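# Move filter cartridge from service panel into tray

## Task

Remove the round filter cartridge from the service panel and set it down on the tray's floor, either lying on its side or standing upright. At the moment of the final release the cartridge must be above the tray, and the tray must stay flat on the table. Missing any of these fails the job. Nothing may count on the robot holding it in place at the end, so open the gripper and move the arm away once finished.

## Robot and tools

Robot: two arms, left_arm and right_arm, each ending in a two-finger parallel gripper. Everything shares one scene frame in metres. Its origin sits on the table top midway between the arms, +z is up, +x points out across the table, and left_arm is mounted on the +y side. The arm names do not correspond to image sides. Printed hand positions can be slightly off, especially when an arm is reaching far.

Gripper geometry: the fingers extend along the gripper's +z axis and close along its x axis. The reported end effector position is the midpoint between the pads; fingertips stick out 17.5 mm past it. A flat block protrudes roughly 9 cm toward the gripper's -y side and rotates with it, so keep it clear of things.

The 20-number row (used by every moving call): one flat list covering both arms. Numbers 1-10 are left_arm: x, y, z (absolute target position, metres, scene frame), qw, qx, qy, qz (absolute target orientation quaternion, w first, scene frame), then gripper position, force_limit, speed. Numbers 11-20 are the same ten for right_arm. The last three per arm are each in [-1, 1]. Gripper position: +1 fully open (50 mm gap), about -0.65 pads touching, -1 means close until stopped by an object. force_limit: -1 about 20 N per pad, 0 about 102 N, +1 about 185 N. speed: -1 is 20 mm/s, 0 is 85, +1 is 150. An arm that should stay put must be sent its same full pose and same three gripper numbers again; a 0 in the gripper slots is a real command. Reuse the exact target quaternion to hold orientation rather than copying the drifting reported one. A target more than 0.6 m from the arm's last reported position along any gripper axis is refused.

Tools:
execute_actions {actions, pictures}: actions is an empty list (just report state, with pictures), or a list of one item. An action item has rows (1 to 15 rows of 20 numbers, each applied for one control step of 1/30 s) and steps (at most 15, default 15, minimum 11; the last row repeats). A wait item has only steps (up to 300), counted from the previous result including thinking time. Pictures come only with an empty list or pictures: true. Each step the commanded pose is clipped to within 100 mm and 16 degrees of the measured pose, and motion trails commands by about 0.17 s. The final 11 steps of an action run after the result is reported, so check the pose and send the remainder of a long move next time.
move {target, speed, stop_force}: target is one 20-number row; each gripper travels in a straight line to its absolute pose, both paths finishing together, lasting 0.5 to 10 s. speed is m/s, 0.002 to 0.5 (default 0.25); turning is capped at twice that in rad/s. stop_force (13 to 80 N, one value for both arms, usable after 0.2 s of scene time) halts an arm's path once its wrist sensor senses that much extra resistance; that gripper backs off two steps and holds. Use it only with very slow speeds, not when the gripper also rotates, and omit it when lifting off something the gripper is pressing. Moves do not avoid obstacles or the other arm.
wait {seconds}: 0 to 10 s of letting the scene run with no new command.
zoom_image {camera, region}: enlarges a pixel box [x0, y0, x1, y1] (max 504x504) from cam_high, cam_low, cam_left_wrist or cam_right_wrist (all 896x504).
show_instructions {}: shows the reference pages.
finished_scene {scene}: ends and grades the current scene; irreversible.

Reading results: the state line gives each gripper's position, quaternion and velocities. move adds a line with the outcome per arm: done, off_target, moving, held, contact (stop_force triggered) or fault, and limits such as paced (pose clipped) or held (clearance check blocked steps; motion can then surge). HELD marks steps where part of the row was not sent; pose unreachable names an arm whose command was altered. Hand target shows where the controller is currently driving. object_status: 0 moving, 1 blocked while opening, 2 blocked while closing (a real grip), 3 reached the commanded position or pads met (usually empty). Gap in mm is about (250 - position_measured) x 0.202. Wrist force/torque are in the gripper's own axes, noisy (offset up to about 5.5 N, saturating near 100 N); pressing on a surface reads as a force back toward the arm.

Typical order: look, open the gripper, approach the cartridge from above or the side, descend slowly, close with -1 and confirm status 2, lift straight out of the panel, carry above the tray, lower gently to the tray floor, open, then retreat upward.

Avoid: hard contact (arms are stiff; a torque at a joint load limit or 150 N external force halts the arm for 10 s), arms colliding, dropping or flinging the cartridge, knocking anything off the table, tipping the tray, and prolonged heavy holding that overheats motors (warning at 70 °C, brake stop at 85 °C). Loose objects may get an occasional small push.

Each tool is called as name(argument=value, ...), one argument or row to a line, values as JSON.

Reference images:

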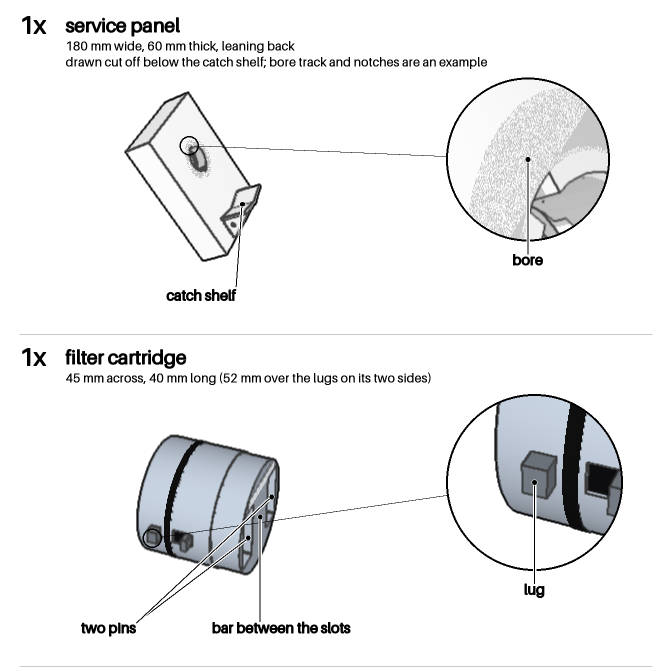

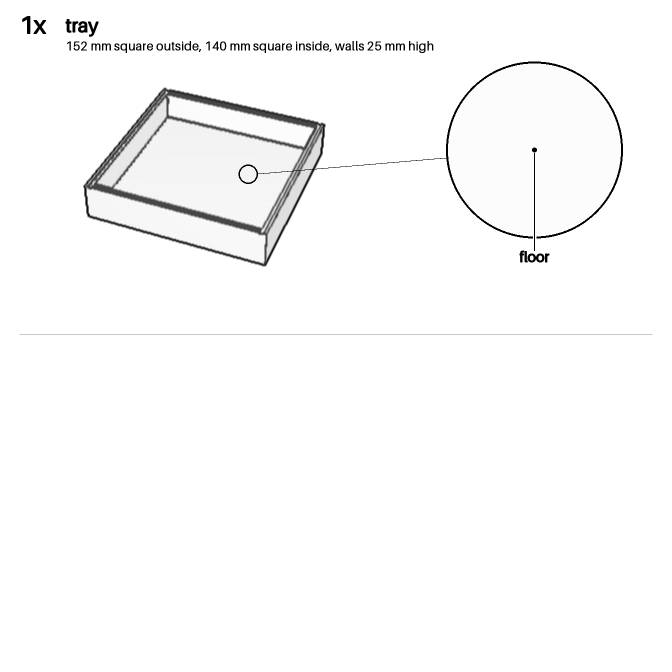

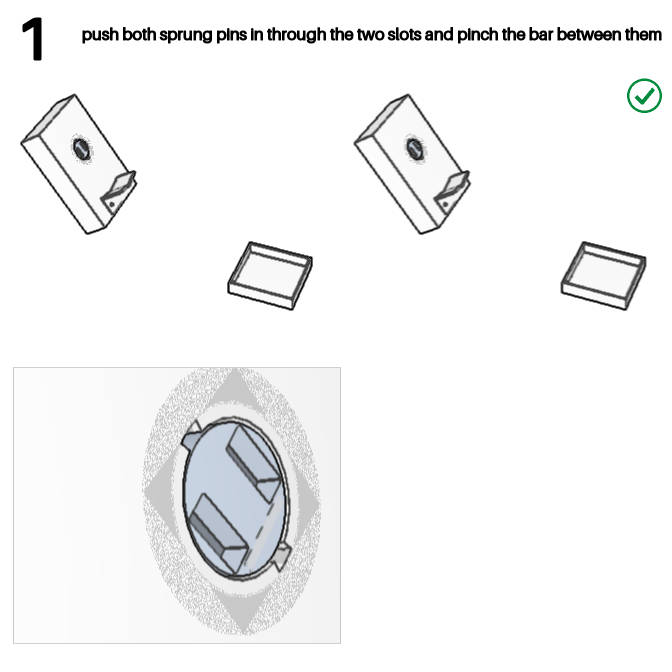

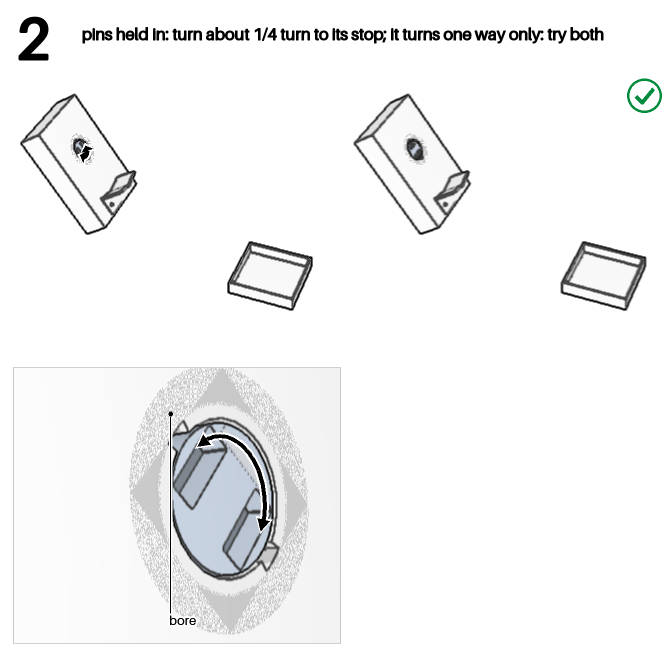

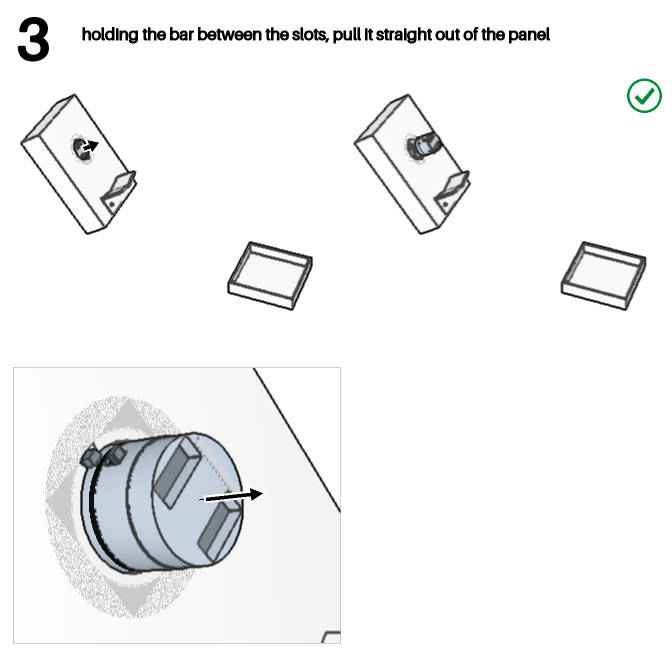

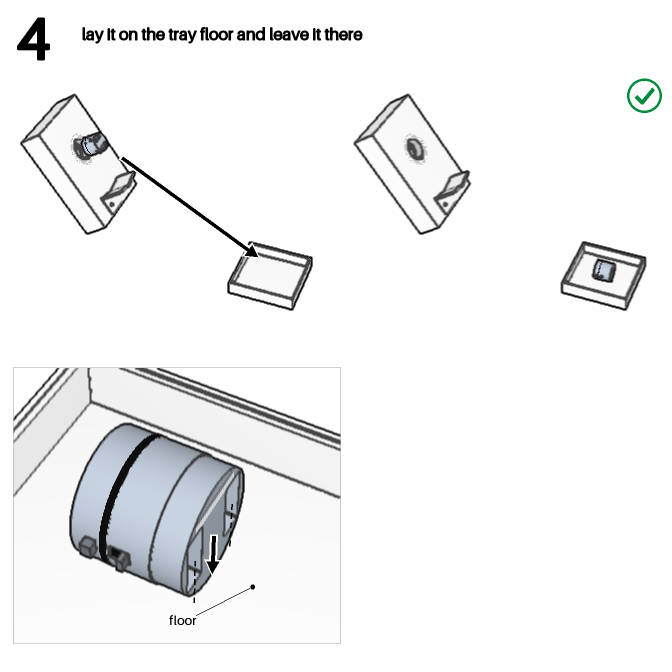

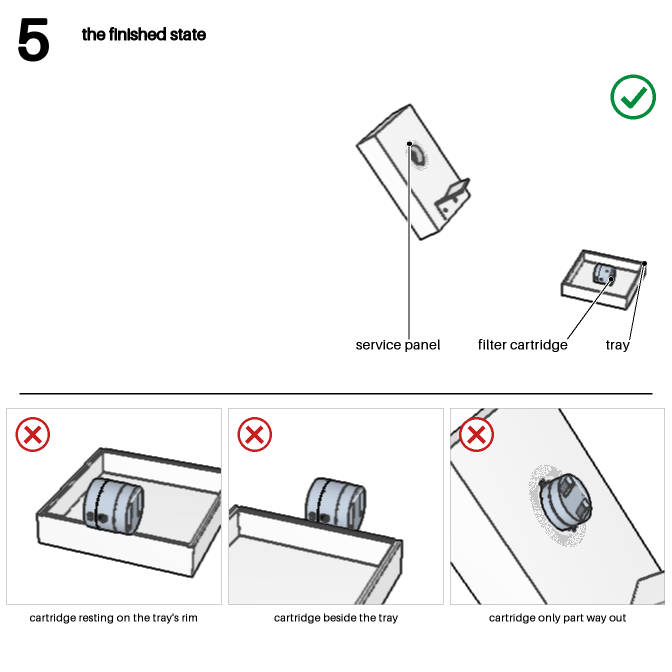

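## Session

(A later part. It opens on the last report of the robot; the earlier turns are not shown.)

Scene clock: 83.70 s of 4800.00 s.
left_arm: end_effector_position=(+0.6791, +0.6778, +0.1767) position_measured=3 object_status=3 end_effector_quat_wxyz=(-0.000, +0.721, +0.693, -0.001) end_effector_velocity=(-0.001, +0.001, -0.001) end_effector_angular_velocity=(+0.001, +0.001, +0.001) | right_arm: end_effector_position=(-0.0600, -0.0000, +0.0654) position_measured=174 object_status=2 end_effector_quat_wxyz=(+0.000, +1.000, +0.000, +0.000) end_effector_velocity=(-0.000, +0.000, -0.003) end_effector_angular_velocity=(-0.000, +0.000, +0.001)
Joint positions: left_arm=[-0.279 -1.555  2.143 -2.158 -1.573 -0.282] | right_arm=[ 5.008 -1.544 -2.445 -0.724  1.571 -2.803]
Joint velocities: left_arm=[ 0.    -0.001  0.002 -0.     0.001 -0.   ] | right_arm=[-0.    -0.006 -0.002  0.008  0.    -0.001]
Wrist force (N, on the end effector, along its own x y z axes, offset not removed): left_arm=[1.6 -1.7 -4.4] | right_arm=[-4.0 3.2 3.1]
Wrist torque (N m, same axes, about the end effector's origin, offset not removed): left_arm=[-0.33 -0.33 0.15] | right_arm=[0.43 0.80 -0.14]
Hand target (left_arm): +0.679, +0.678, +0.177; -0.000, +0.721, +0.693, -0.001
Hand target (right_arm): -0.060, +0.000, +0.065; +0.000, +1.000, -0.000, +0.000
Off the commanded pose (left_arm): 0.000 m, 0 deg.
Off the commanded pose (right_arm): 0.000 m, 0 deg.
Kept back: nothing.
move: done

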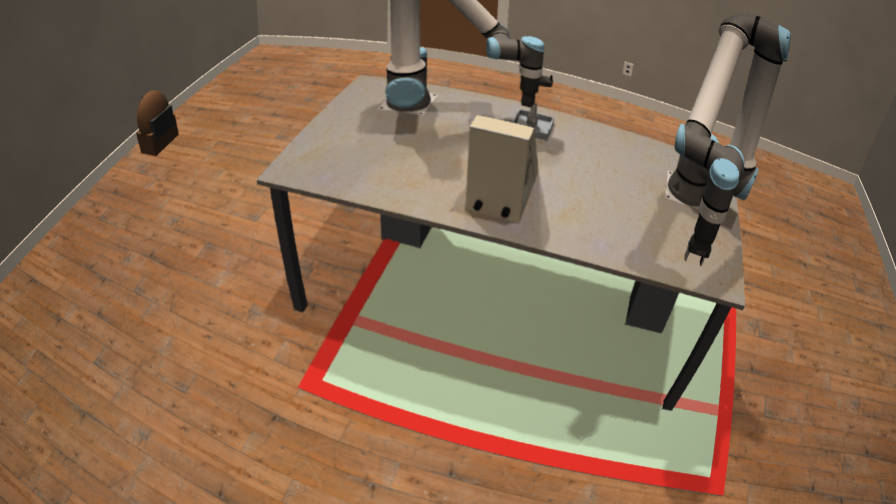

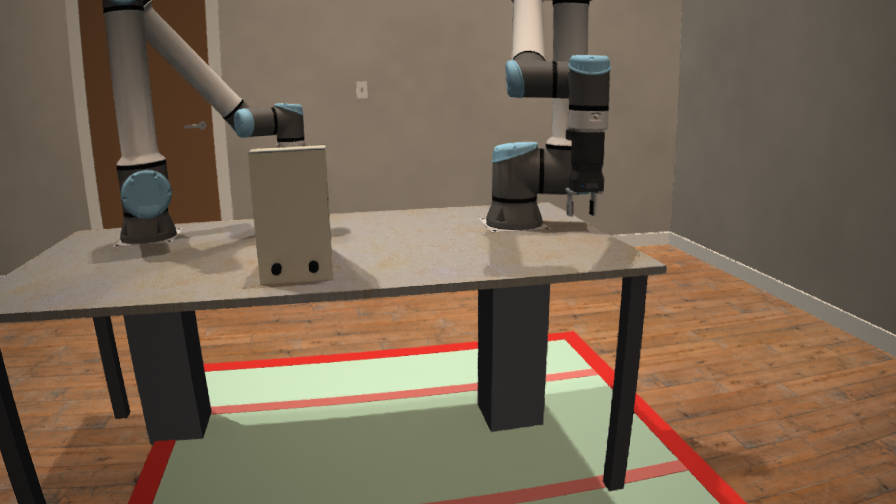

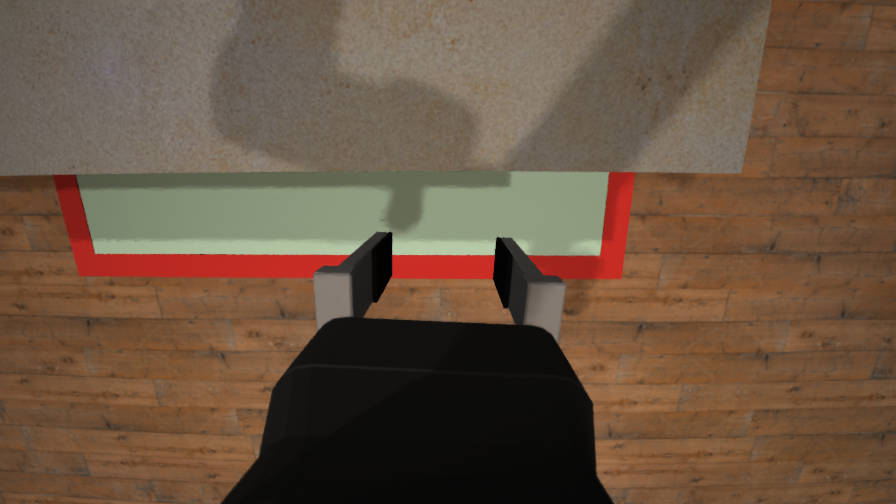

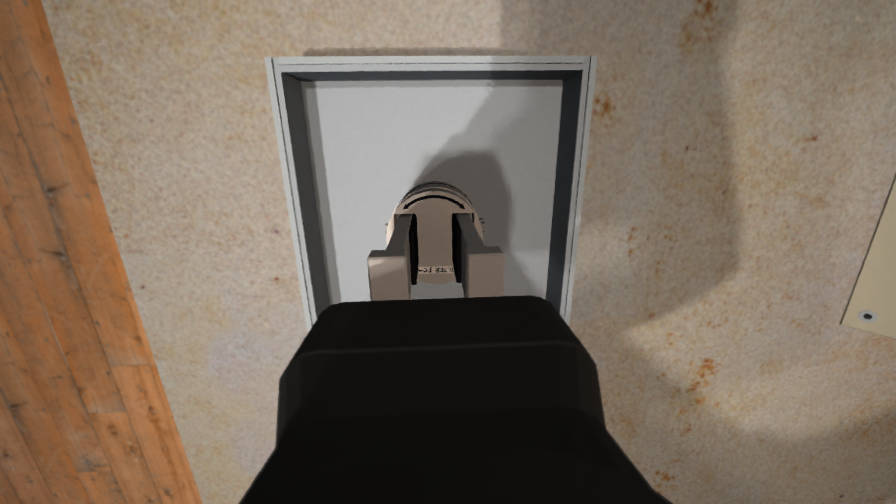

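move(
  target=[0.6791, 0.6778, 0.1767, 0.0, 0.721, 0.693, -0.001, 1, 0, 0, -0.06, 0.0, 0.042, 0, 1, 0, 0, -1, -0.5, -1],
  speed=0.004,
  stop_force=14,
)

Scene clock: 86.63 s of 4800.00 s.
left_arm: end_effector_position=(+0.6791, +0.6778, +0.1767) position_measured=3 object_status=3 end_effector_quat_wxyz=(-0.000, +0.721, +0.693, -0.001) end_effector_velocity=(-0.001, +0.000, -0.000) end_effector_angular_velocity=(+0.000, +0.001, -0.000) | right_arm: end_effector_position=(-0.0600, +0.0000, +0.0558) position_measured=174 object_status=2 end_effector_quat_wxyz=(+0.000, +1.000, -0.000, +0.000) end_effector_velocity=(+0.000, -0.001, +0.001) end_effector_angular_velocity=(-0.001, -0.001, -0.001)
Joint positions: left_arm=[-0.279 -1.555  2.143 -2.158 -1.573 -0.282] | right_arm=[ 5.008 -1.562 -2.453 -0.698  1.571 -2.803]
Joint velocities: left_arm=[-0.    -0.     0.001  0.001  0.     0.   ] | right_arm=[-0.     0.003  0.    -0.004 -0.     0.001]
Wrist force (N, on the end effector, along its own x y z axes, offset not removed): left_arm=[0.2 1.7 -7.1] | right_arm=[3.3 8.2 -15.4]
Wrist torque (N m, same axes, about the end effector's origin, offset not removed): left_arm=[0.16 -0.05 0.21] | right_arm=[1.23 0.32 -0.34]
Hand target (left_arm): +0.679, +0.678, +0.177; -0.000, +0.721, +0.693, -0.001
Hand target (right_arm): -0.060, +0.000, +0.056; -0.000, +1.000, +0.000, -0.000
Off the commanded pose (left_arm): 0.000 m, 0 deg.
Off the commanded pose (right_arm): 0.014 m, 0 deg.
Kept back: nothing.
move: contact (right_arm)

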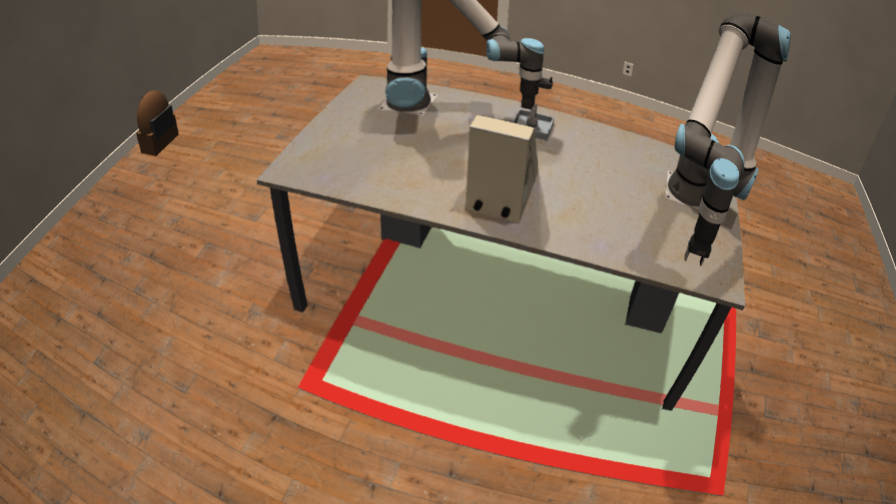

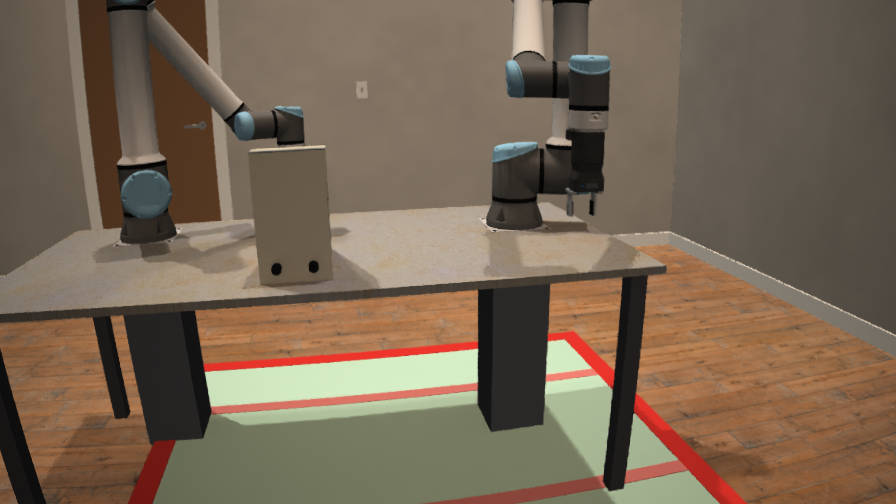

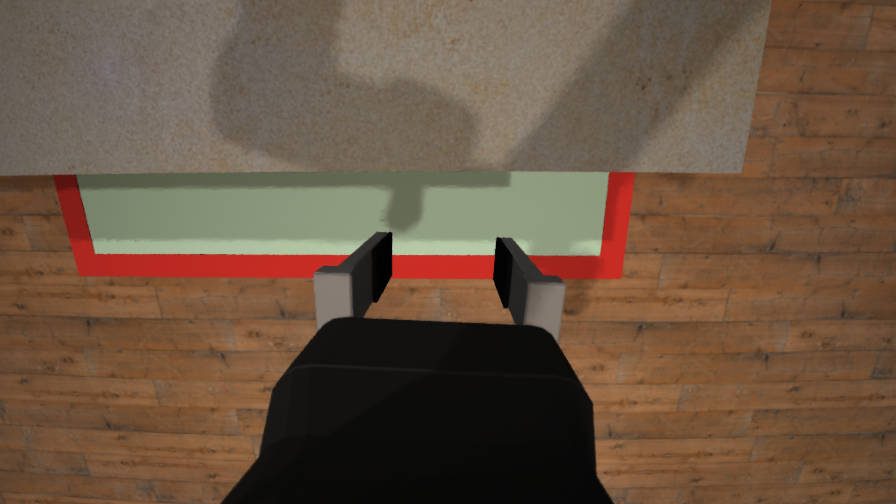

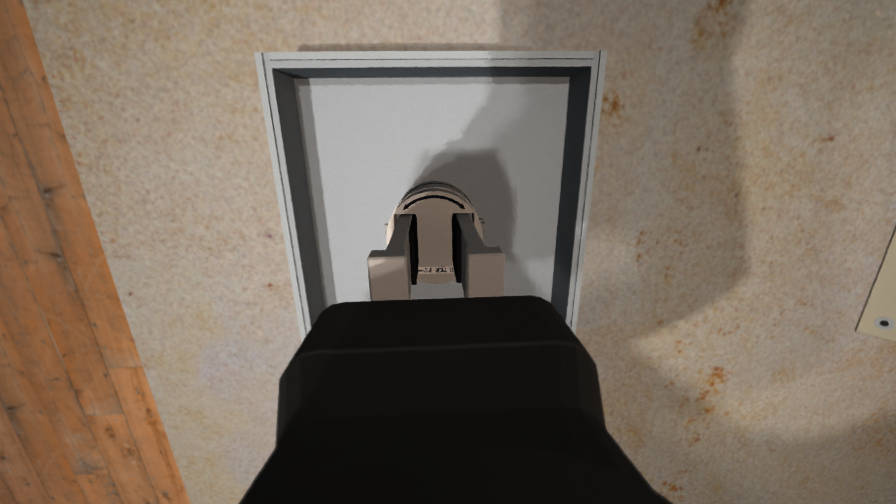

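Contact with the floor. Release slightly.

move(
  target=[0.6791, 0.6778, 0.1767, 0.0, 0.721, 0.693, -0.001, 1, 0, 0, -0.06, 0.0, 0.0562, 0, 1, 0, 0, -0.064, -0.5, -1],
  speed=0.004,
)

Scene clock: 87.57 s of 4800.00 s.
left_arm: end_effector_position=(+0.6791, +0.6778, +0.1767) position_measured=3 object_status=3 end_effector_quat_wxyz=(-0.000, +0.721, +0.693, -0.001) end_effector_velocity=(-0.000, -0.000, -0.000) end_effector_angular_velocity=(+0.002, +0.002, +0.001) | right_arm: end_effector_position=(-0.0600, -0.0000, +0.0562) position_measured=162 object_status=3 end_effector_quat_wxyz=(+0.000, +1.000, -0.000, +0.000) end_effector_velocity=(+0.000, -0.000, -0.000) end_effector_angular_velocity=(-0.001, -0.000, -0.001)
Joint positions: left_arm=[-0.279 -1.555  2.143 -2.158 -1.573 -0.282] | right_arm=[ 5.008 -1.562 -2.452 -0.699  1.571 -2.803]
Joint velocities: left_arm=[-0.001  0.001 -0.     0.002  0.001 -0.001] | right_arm=[-0.    -0.001  0.    -0.001  0.     0.001]
Wrist force (N, on the end effector, along its own x y z axes, offset not removed): left_arm=[-0.5 -2.8 -5.1] | right_arm=[-4.9 5.9 -3.6]
Wrist torque (N m, same axes, about the end effector's origin, offset not removed): left_arm=[-0.60 0.09 0.22] | right_arm=[0.93 1.29 -0.13]
Hand target (left_arm): +0.679, +0.678, +0.177; -0.000, +0.721, +0.693, -0.001
Hand target (right_arm): -0.060, -0.000, +0.056; -0.000, +1.000, -0.000, -0.000
Off the commanded pose (left_arm): 0.000 m, 0 deg.
Off the commanded pose (right_arm): 0.000 m, 0 deg.
Kept back: nothing.
move: done

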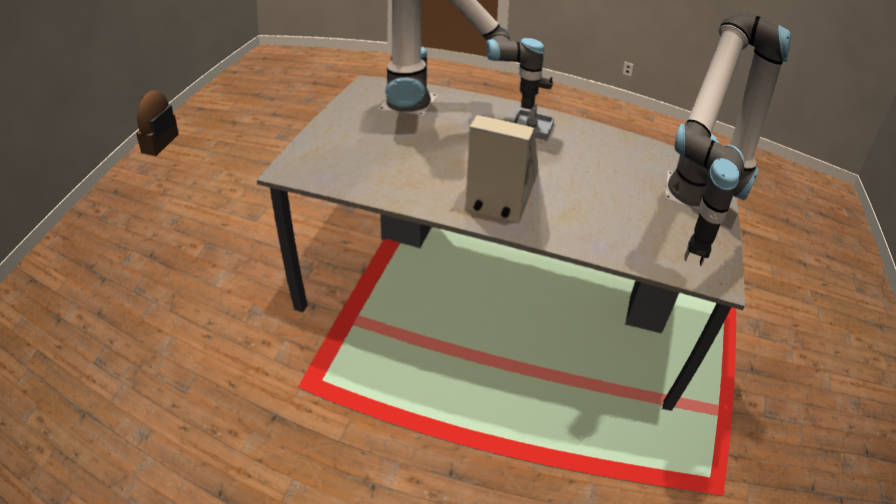

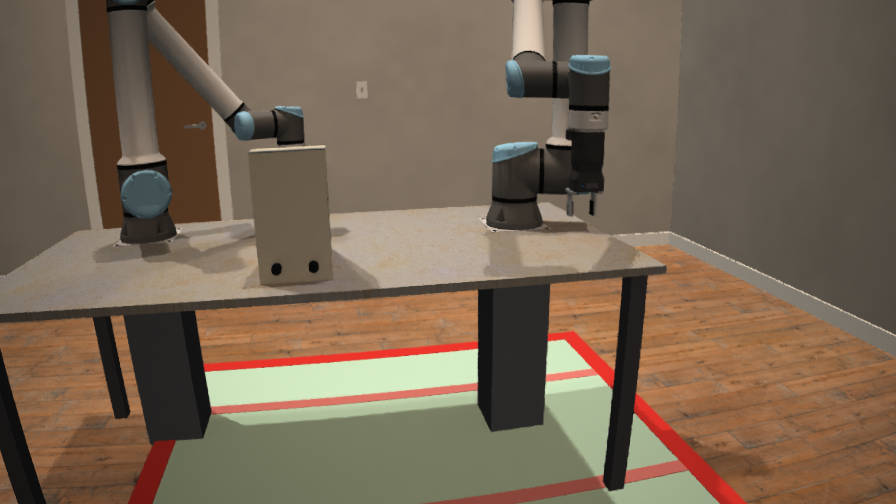

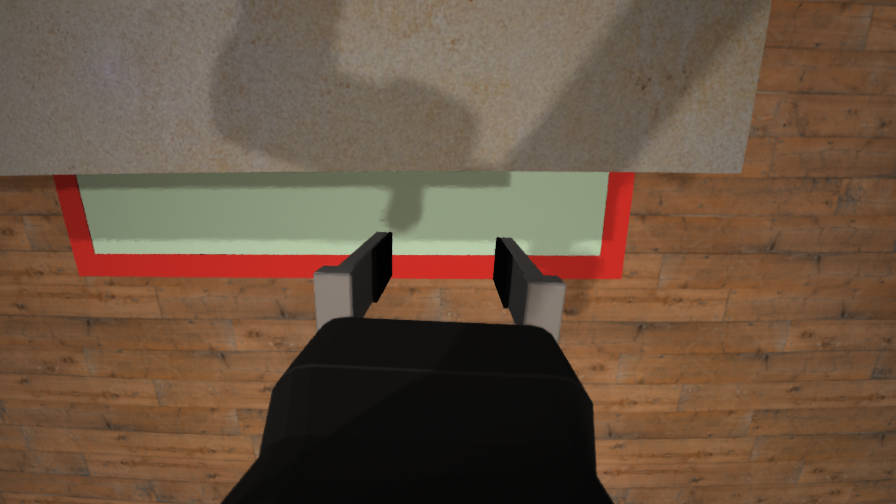

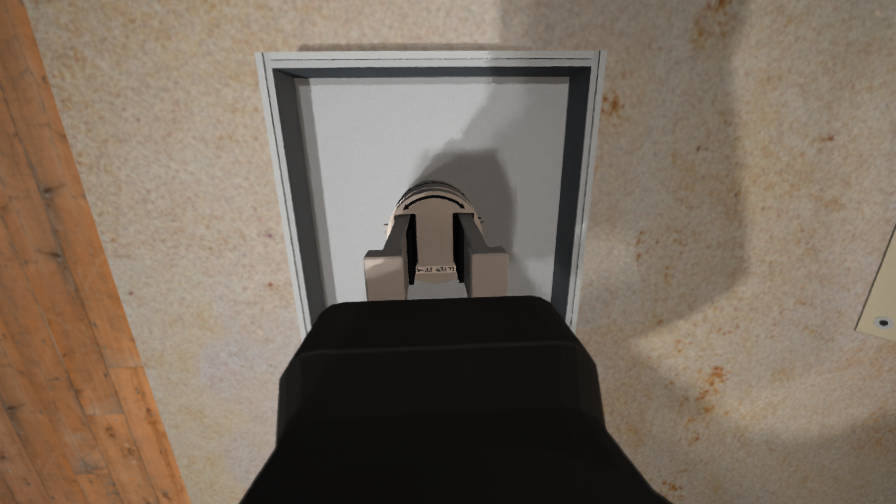

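move(
  target=[0.6791, 0.6778, 0.1767, 0.0, 0.721, 0.693, -0.001, 1, 0, 0, -0.06, 0.0, 0.085, 0, 1, 0, 0, -0.064, -0.5, -1],
  speed=0.02,
)

Scene clock: 89.63 s of 4800.00 s.
left_arm: end_effector_position=(+0.6791, +0.6778, +0.1767) position_measured=3 object_status=3 end_effector_quat_wxyz=(-0.000, +0.721, +0.693, -0.001) end_effector_velocity=(-0.001, +0.000, -0.000) end_effector_angular_velocity=(+0.001, +0.001, +0.000) | right_arm: end_effector_position=(-0.0600, -0.0000, +0.0847) position_measured=162 object_status=3 end_effector_quat_wxyz=(-0.000, +1.000, +0.000, -0.000) end_effector_velocity=(-0.000, +0.000, +0.003) end_effector_angular_velocity=(+0.000, -0.000, -0.000)
Joint positions: left_arm=[-0.279 -1.555  2.143 -2.158 -1.573 -0.282] | right_arm=[ 5.008 -1.508 -2.428 -0.776  1.571 -2.803]
Joint velocities: left_arm=[-0.    -0.001  0.001  0.001  0.001 -0.001] | right_arm=[ 0.001  0.005  0.002 -0.007 -0.     0.001]
Wrist force (N, on the end effector, along its own x y z axes, offset not removed): left_arm=[-0.5 -1.3 -4.4] | right_arm=[-3.2 -1.5 1.2]
Wrist torque (N m, same axes, about the end effector's origin, offset not removed): left_arm=[-0.36 0.11 0.21] | right_arm=[-0.31 0.57 -0.24]
Hand target (left_arm): +0.679, +0.678, +0.177; -0.000, +0.721, +0.693, -0.001
Hand target (right_arm): -0.060, -0.000, +0.085; -0.000, +1.000, +0.000, -0.000
Off the commanded pose (left_arm): 0.000 m, 0 deg.
Off the commanded pose (right_arm): 0.000 m, 0 deg.
Kept back: nothing.
move: done

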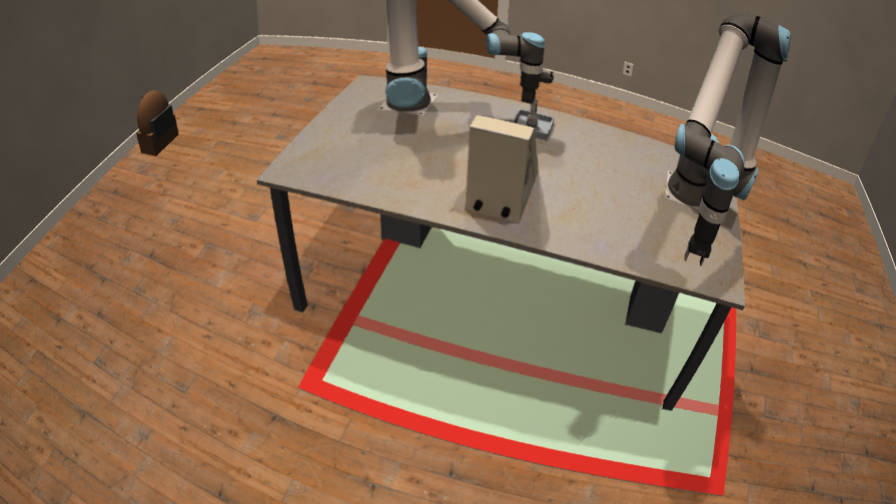

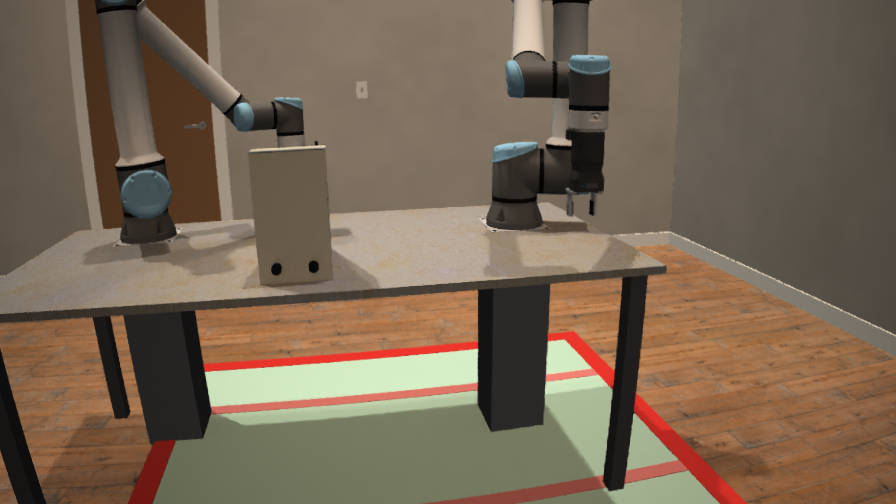

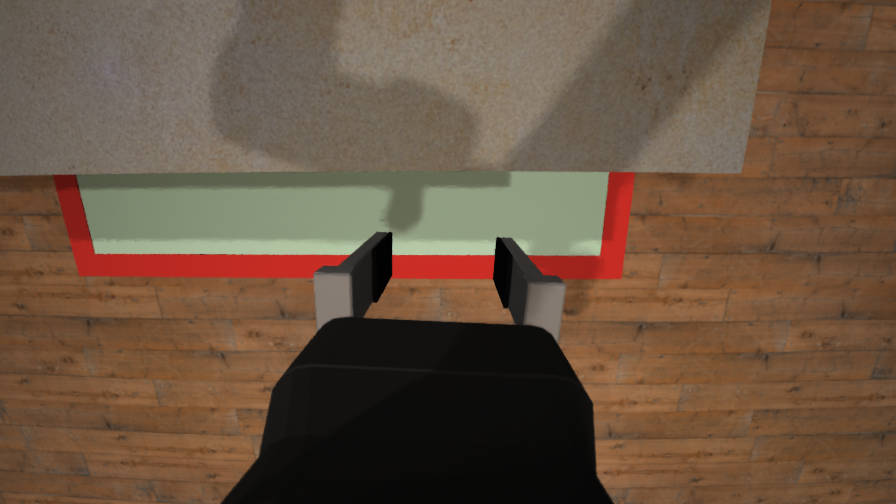

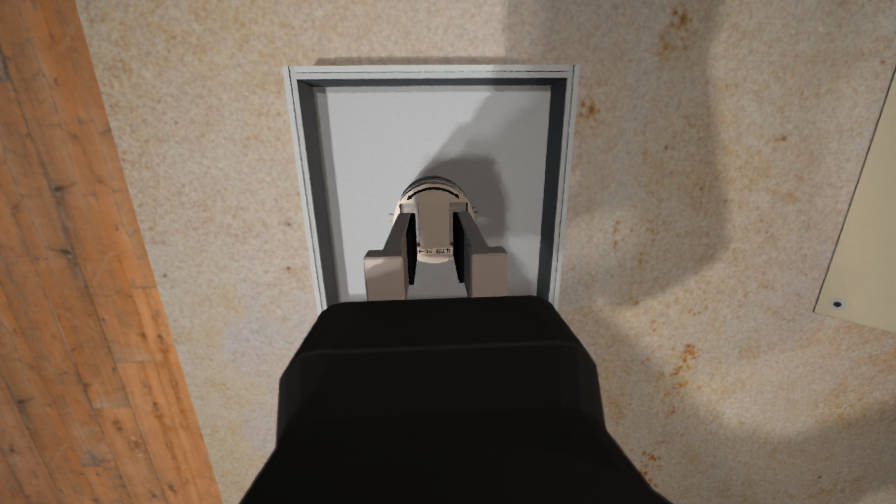

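The cartridge stayed. Move clear.

move(
  target=[0.6791, 0.6778, 0.1767, 0.0, 0.721, 0.693, -0.001, 1, 0, 0, -0.06, -0.1, 0.28, 0, 1, 0, 0, -0.064, -0.5, -1],
  speed=0.2,
)

Scene clock: 91.60 s of 4800.00 s.
left_arm: end_effector_position=(+0.6791, +0.6778, +0.1767) position_measured=3 object_status=3 end_effector_quat_wxyz=(-0.000, +0.721, +0.693, -0.001) end_effector_velocity=(-0.001, +0.000, -0.000) end_effector_angular_velocity=(-0.000, -0.001, +0.000) | right_arm: end_effector_position=(-0.0600, -0.0998, +0.2795) position_measured=162 object_status=3 end_effector_quat_wxyz=(-0.000, +1.000, +0.000, +0.000) end_effector_velocity=(-0.000, -0.001, +0.003) end_effector_angular_velocity=(+0.001, +0.000, +0.001)
Joint positions: left_arm=[-0.279 -1.555  2.143 -2.158 -1.573 -0.282] | right_arm=[ 5.095 -1.057 -2.324 -1.332  1.571 -2.715]
Joint velocities: left_arm=[-0.    -0.002  0.002 -0.001 -0.    -0.   ] | right_arm=[ 0.002  0.005  0.002 -0.006 -0.     0.001]
Wrist force (N, on the end effector, along its own x y z axes, offset not removed): left_arm=[-1.8 1.1 -2.6] | right_arm=[-3.7 0.7 -1.1]
Wrist torque (N m, same axes, about the end effector's origin, offset not removed): left_arm=[0.11 0.39 0.21] | right_arm=[0.06 0.89 -0.10]
Hand target (left_arm): +0.679, +0.678, +0.177; -0.000, +0.721, +0.693, -0.001
Hand target (right_arm): -0.060, -0.100, +0.280; -0.000, +1.000, +0.000, +0.000
Off the commanded pose (left_arm): 0.000 m, 0 deg.
Off the commanded pose (right_arm): 0.000 m, 0 deg.
Kept back: nothing.
move: done

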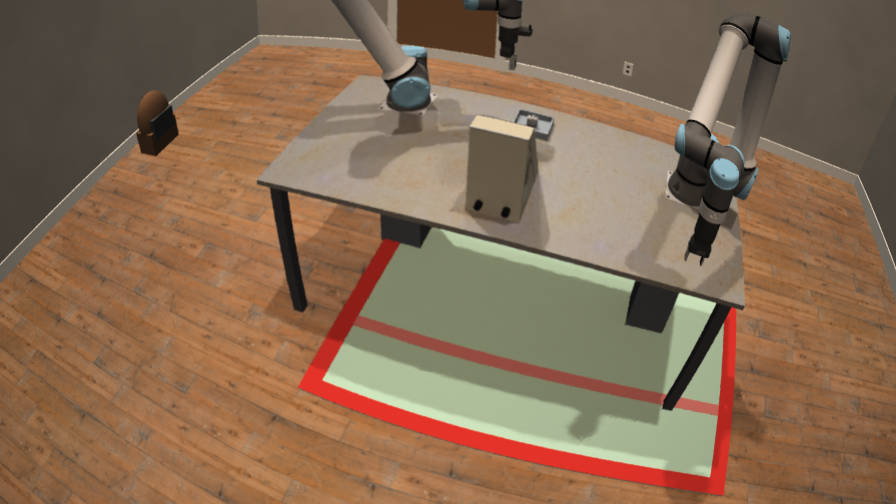

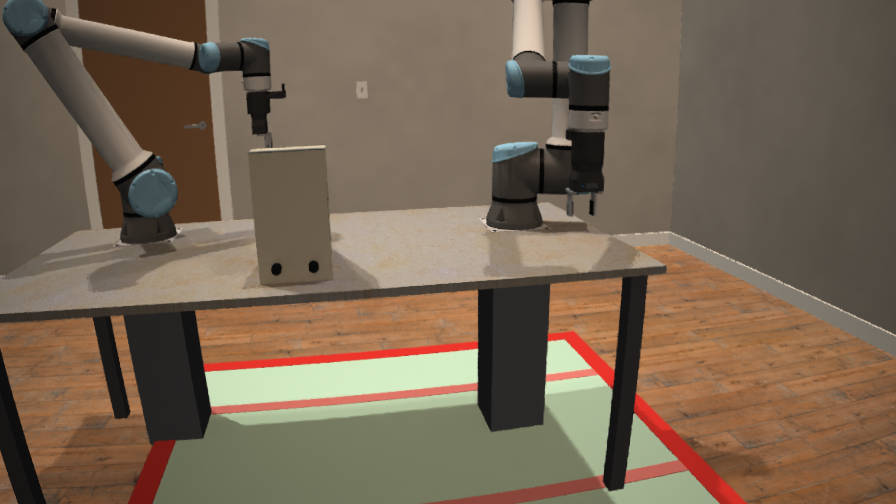

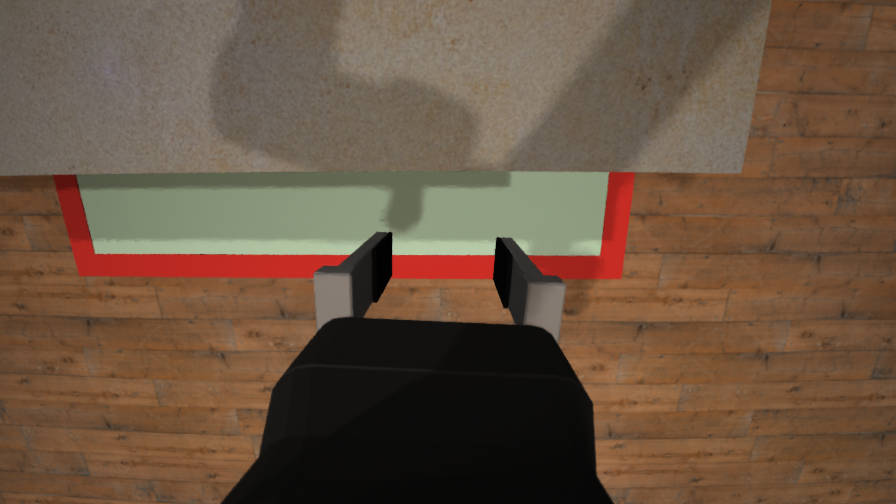

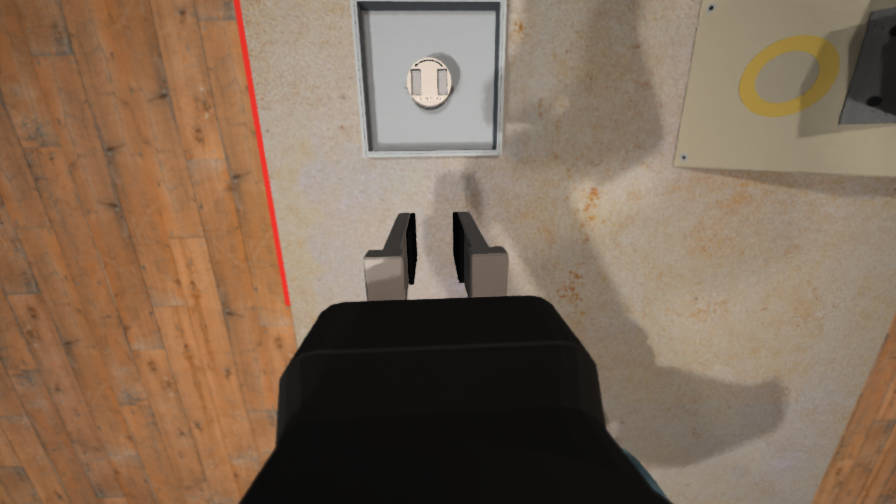

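The cartridge is standing upright in the middle of the tray.

finished_scene(
  scene=1,
)

The scene is finished: the task was done.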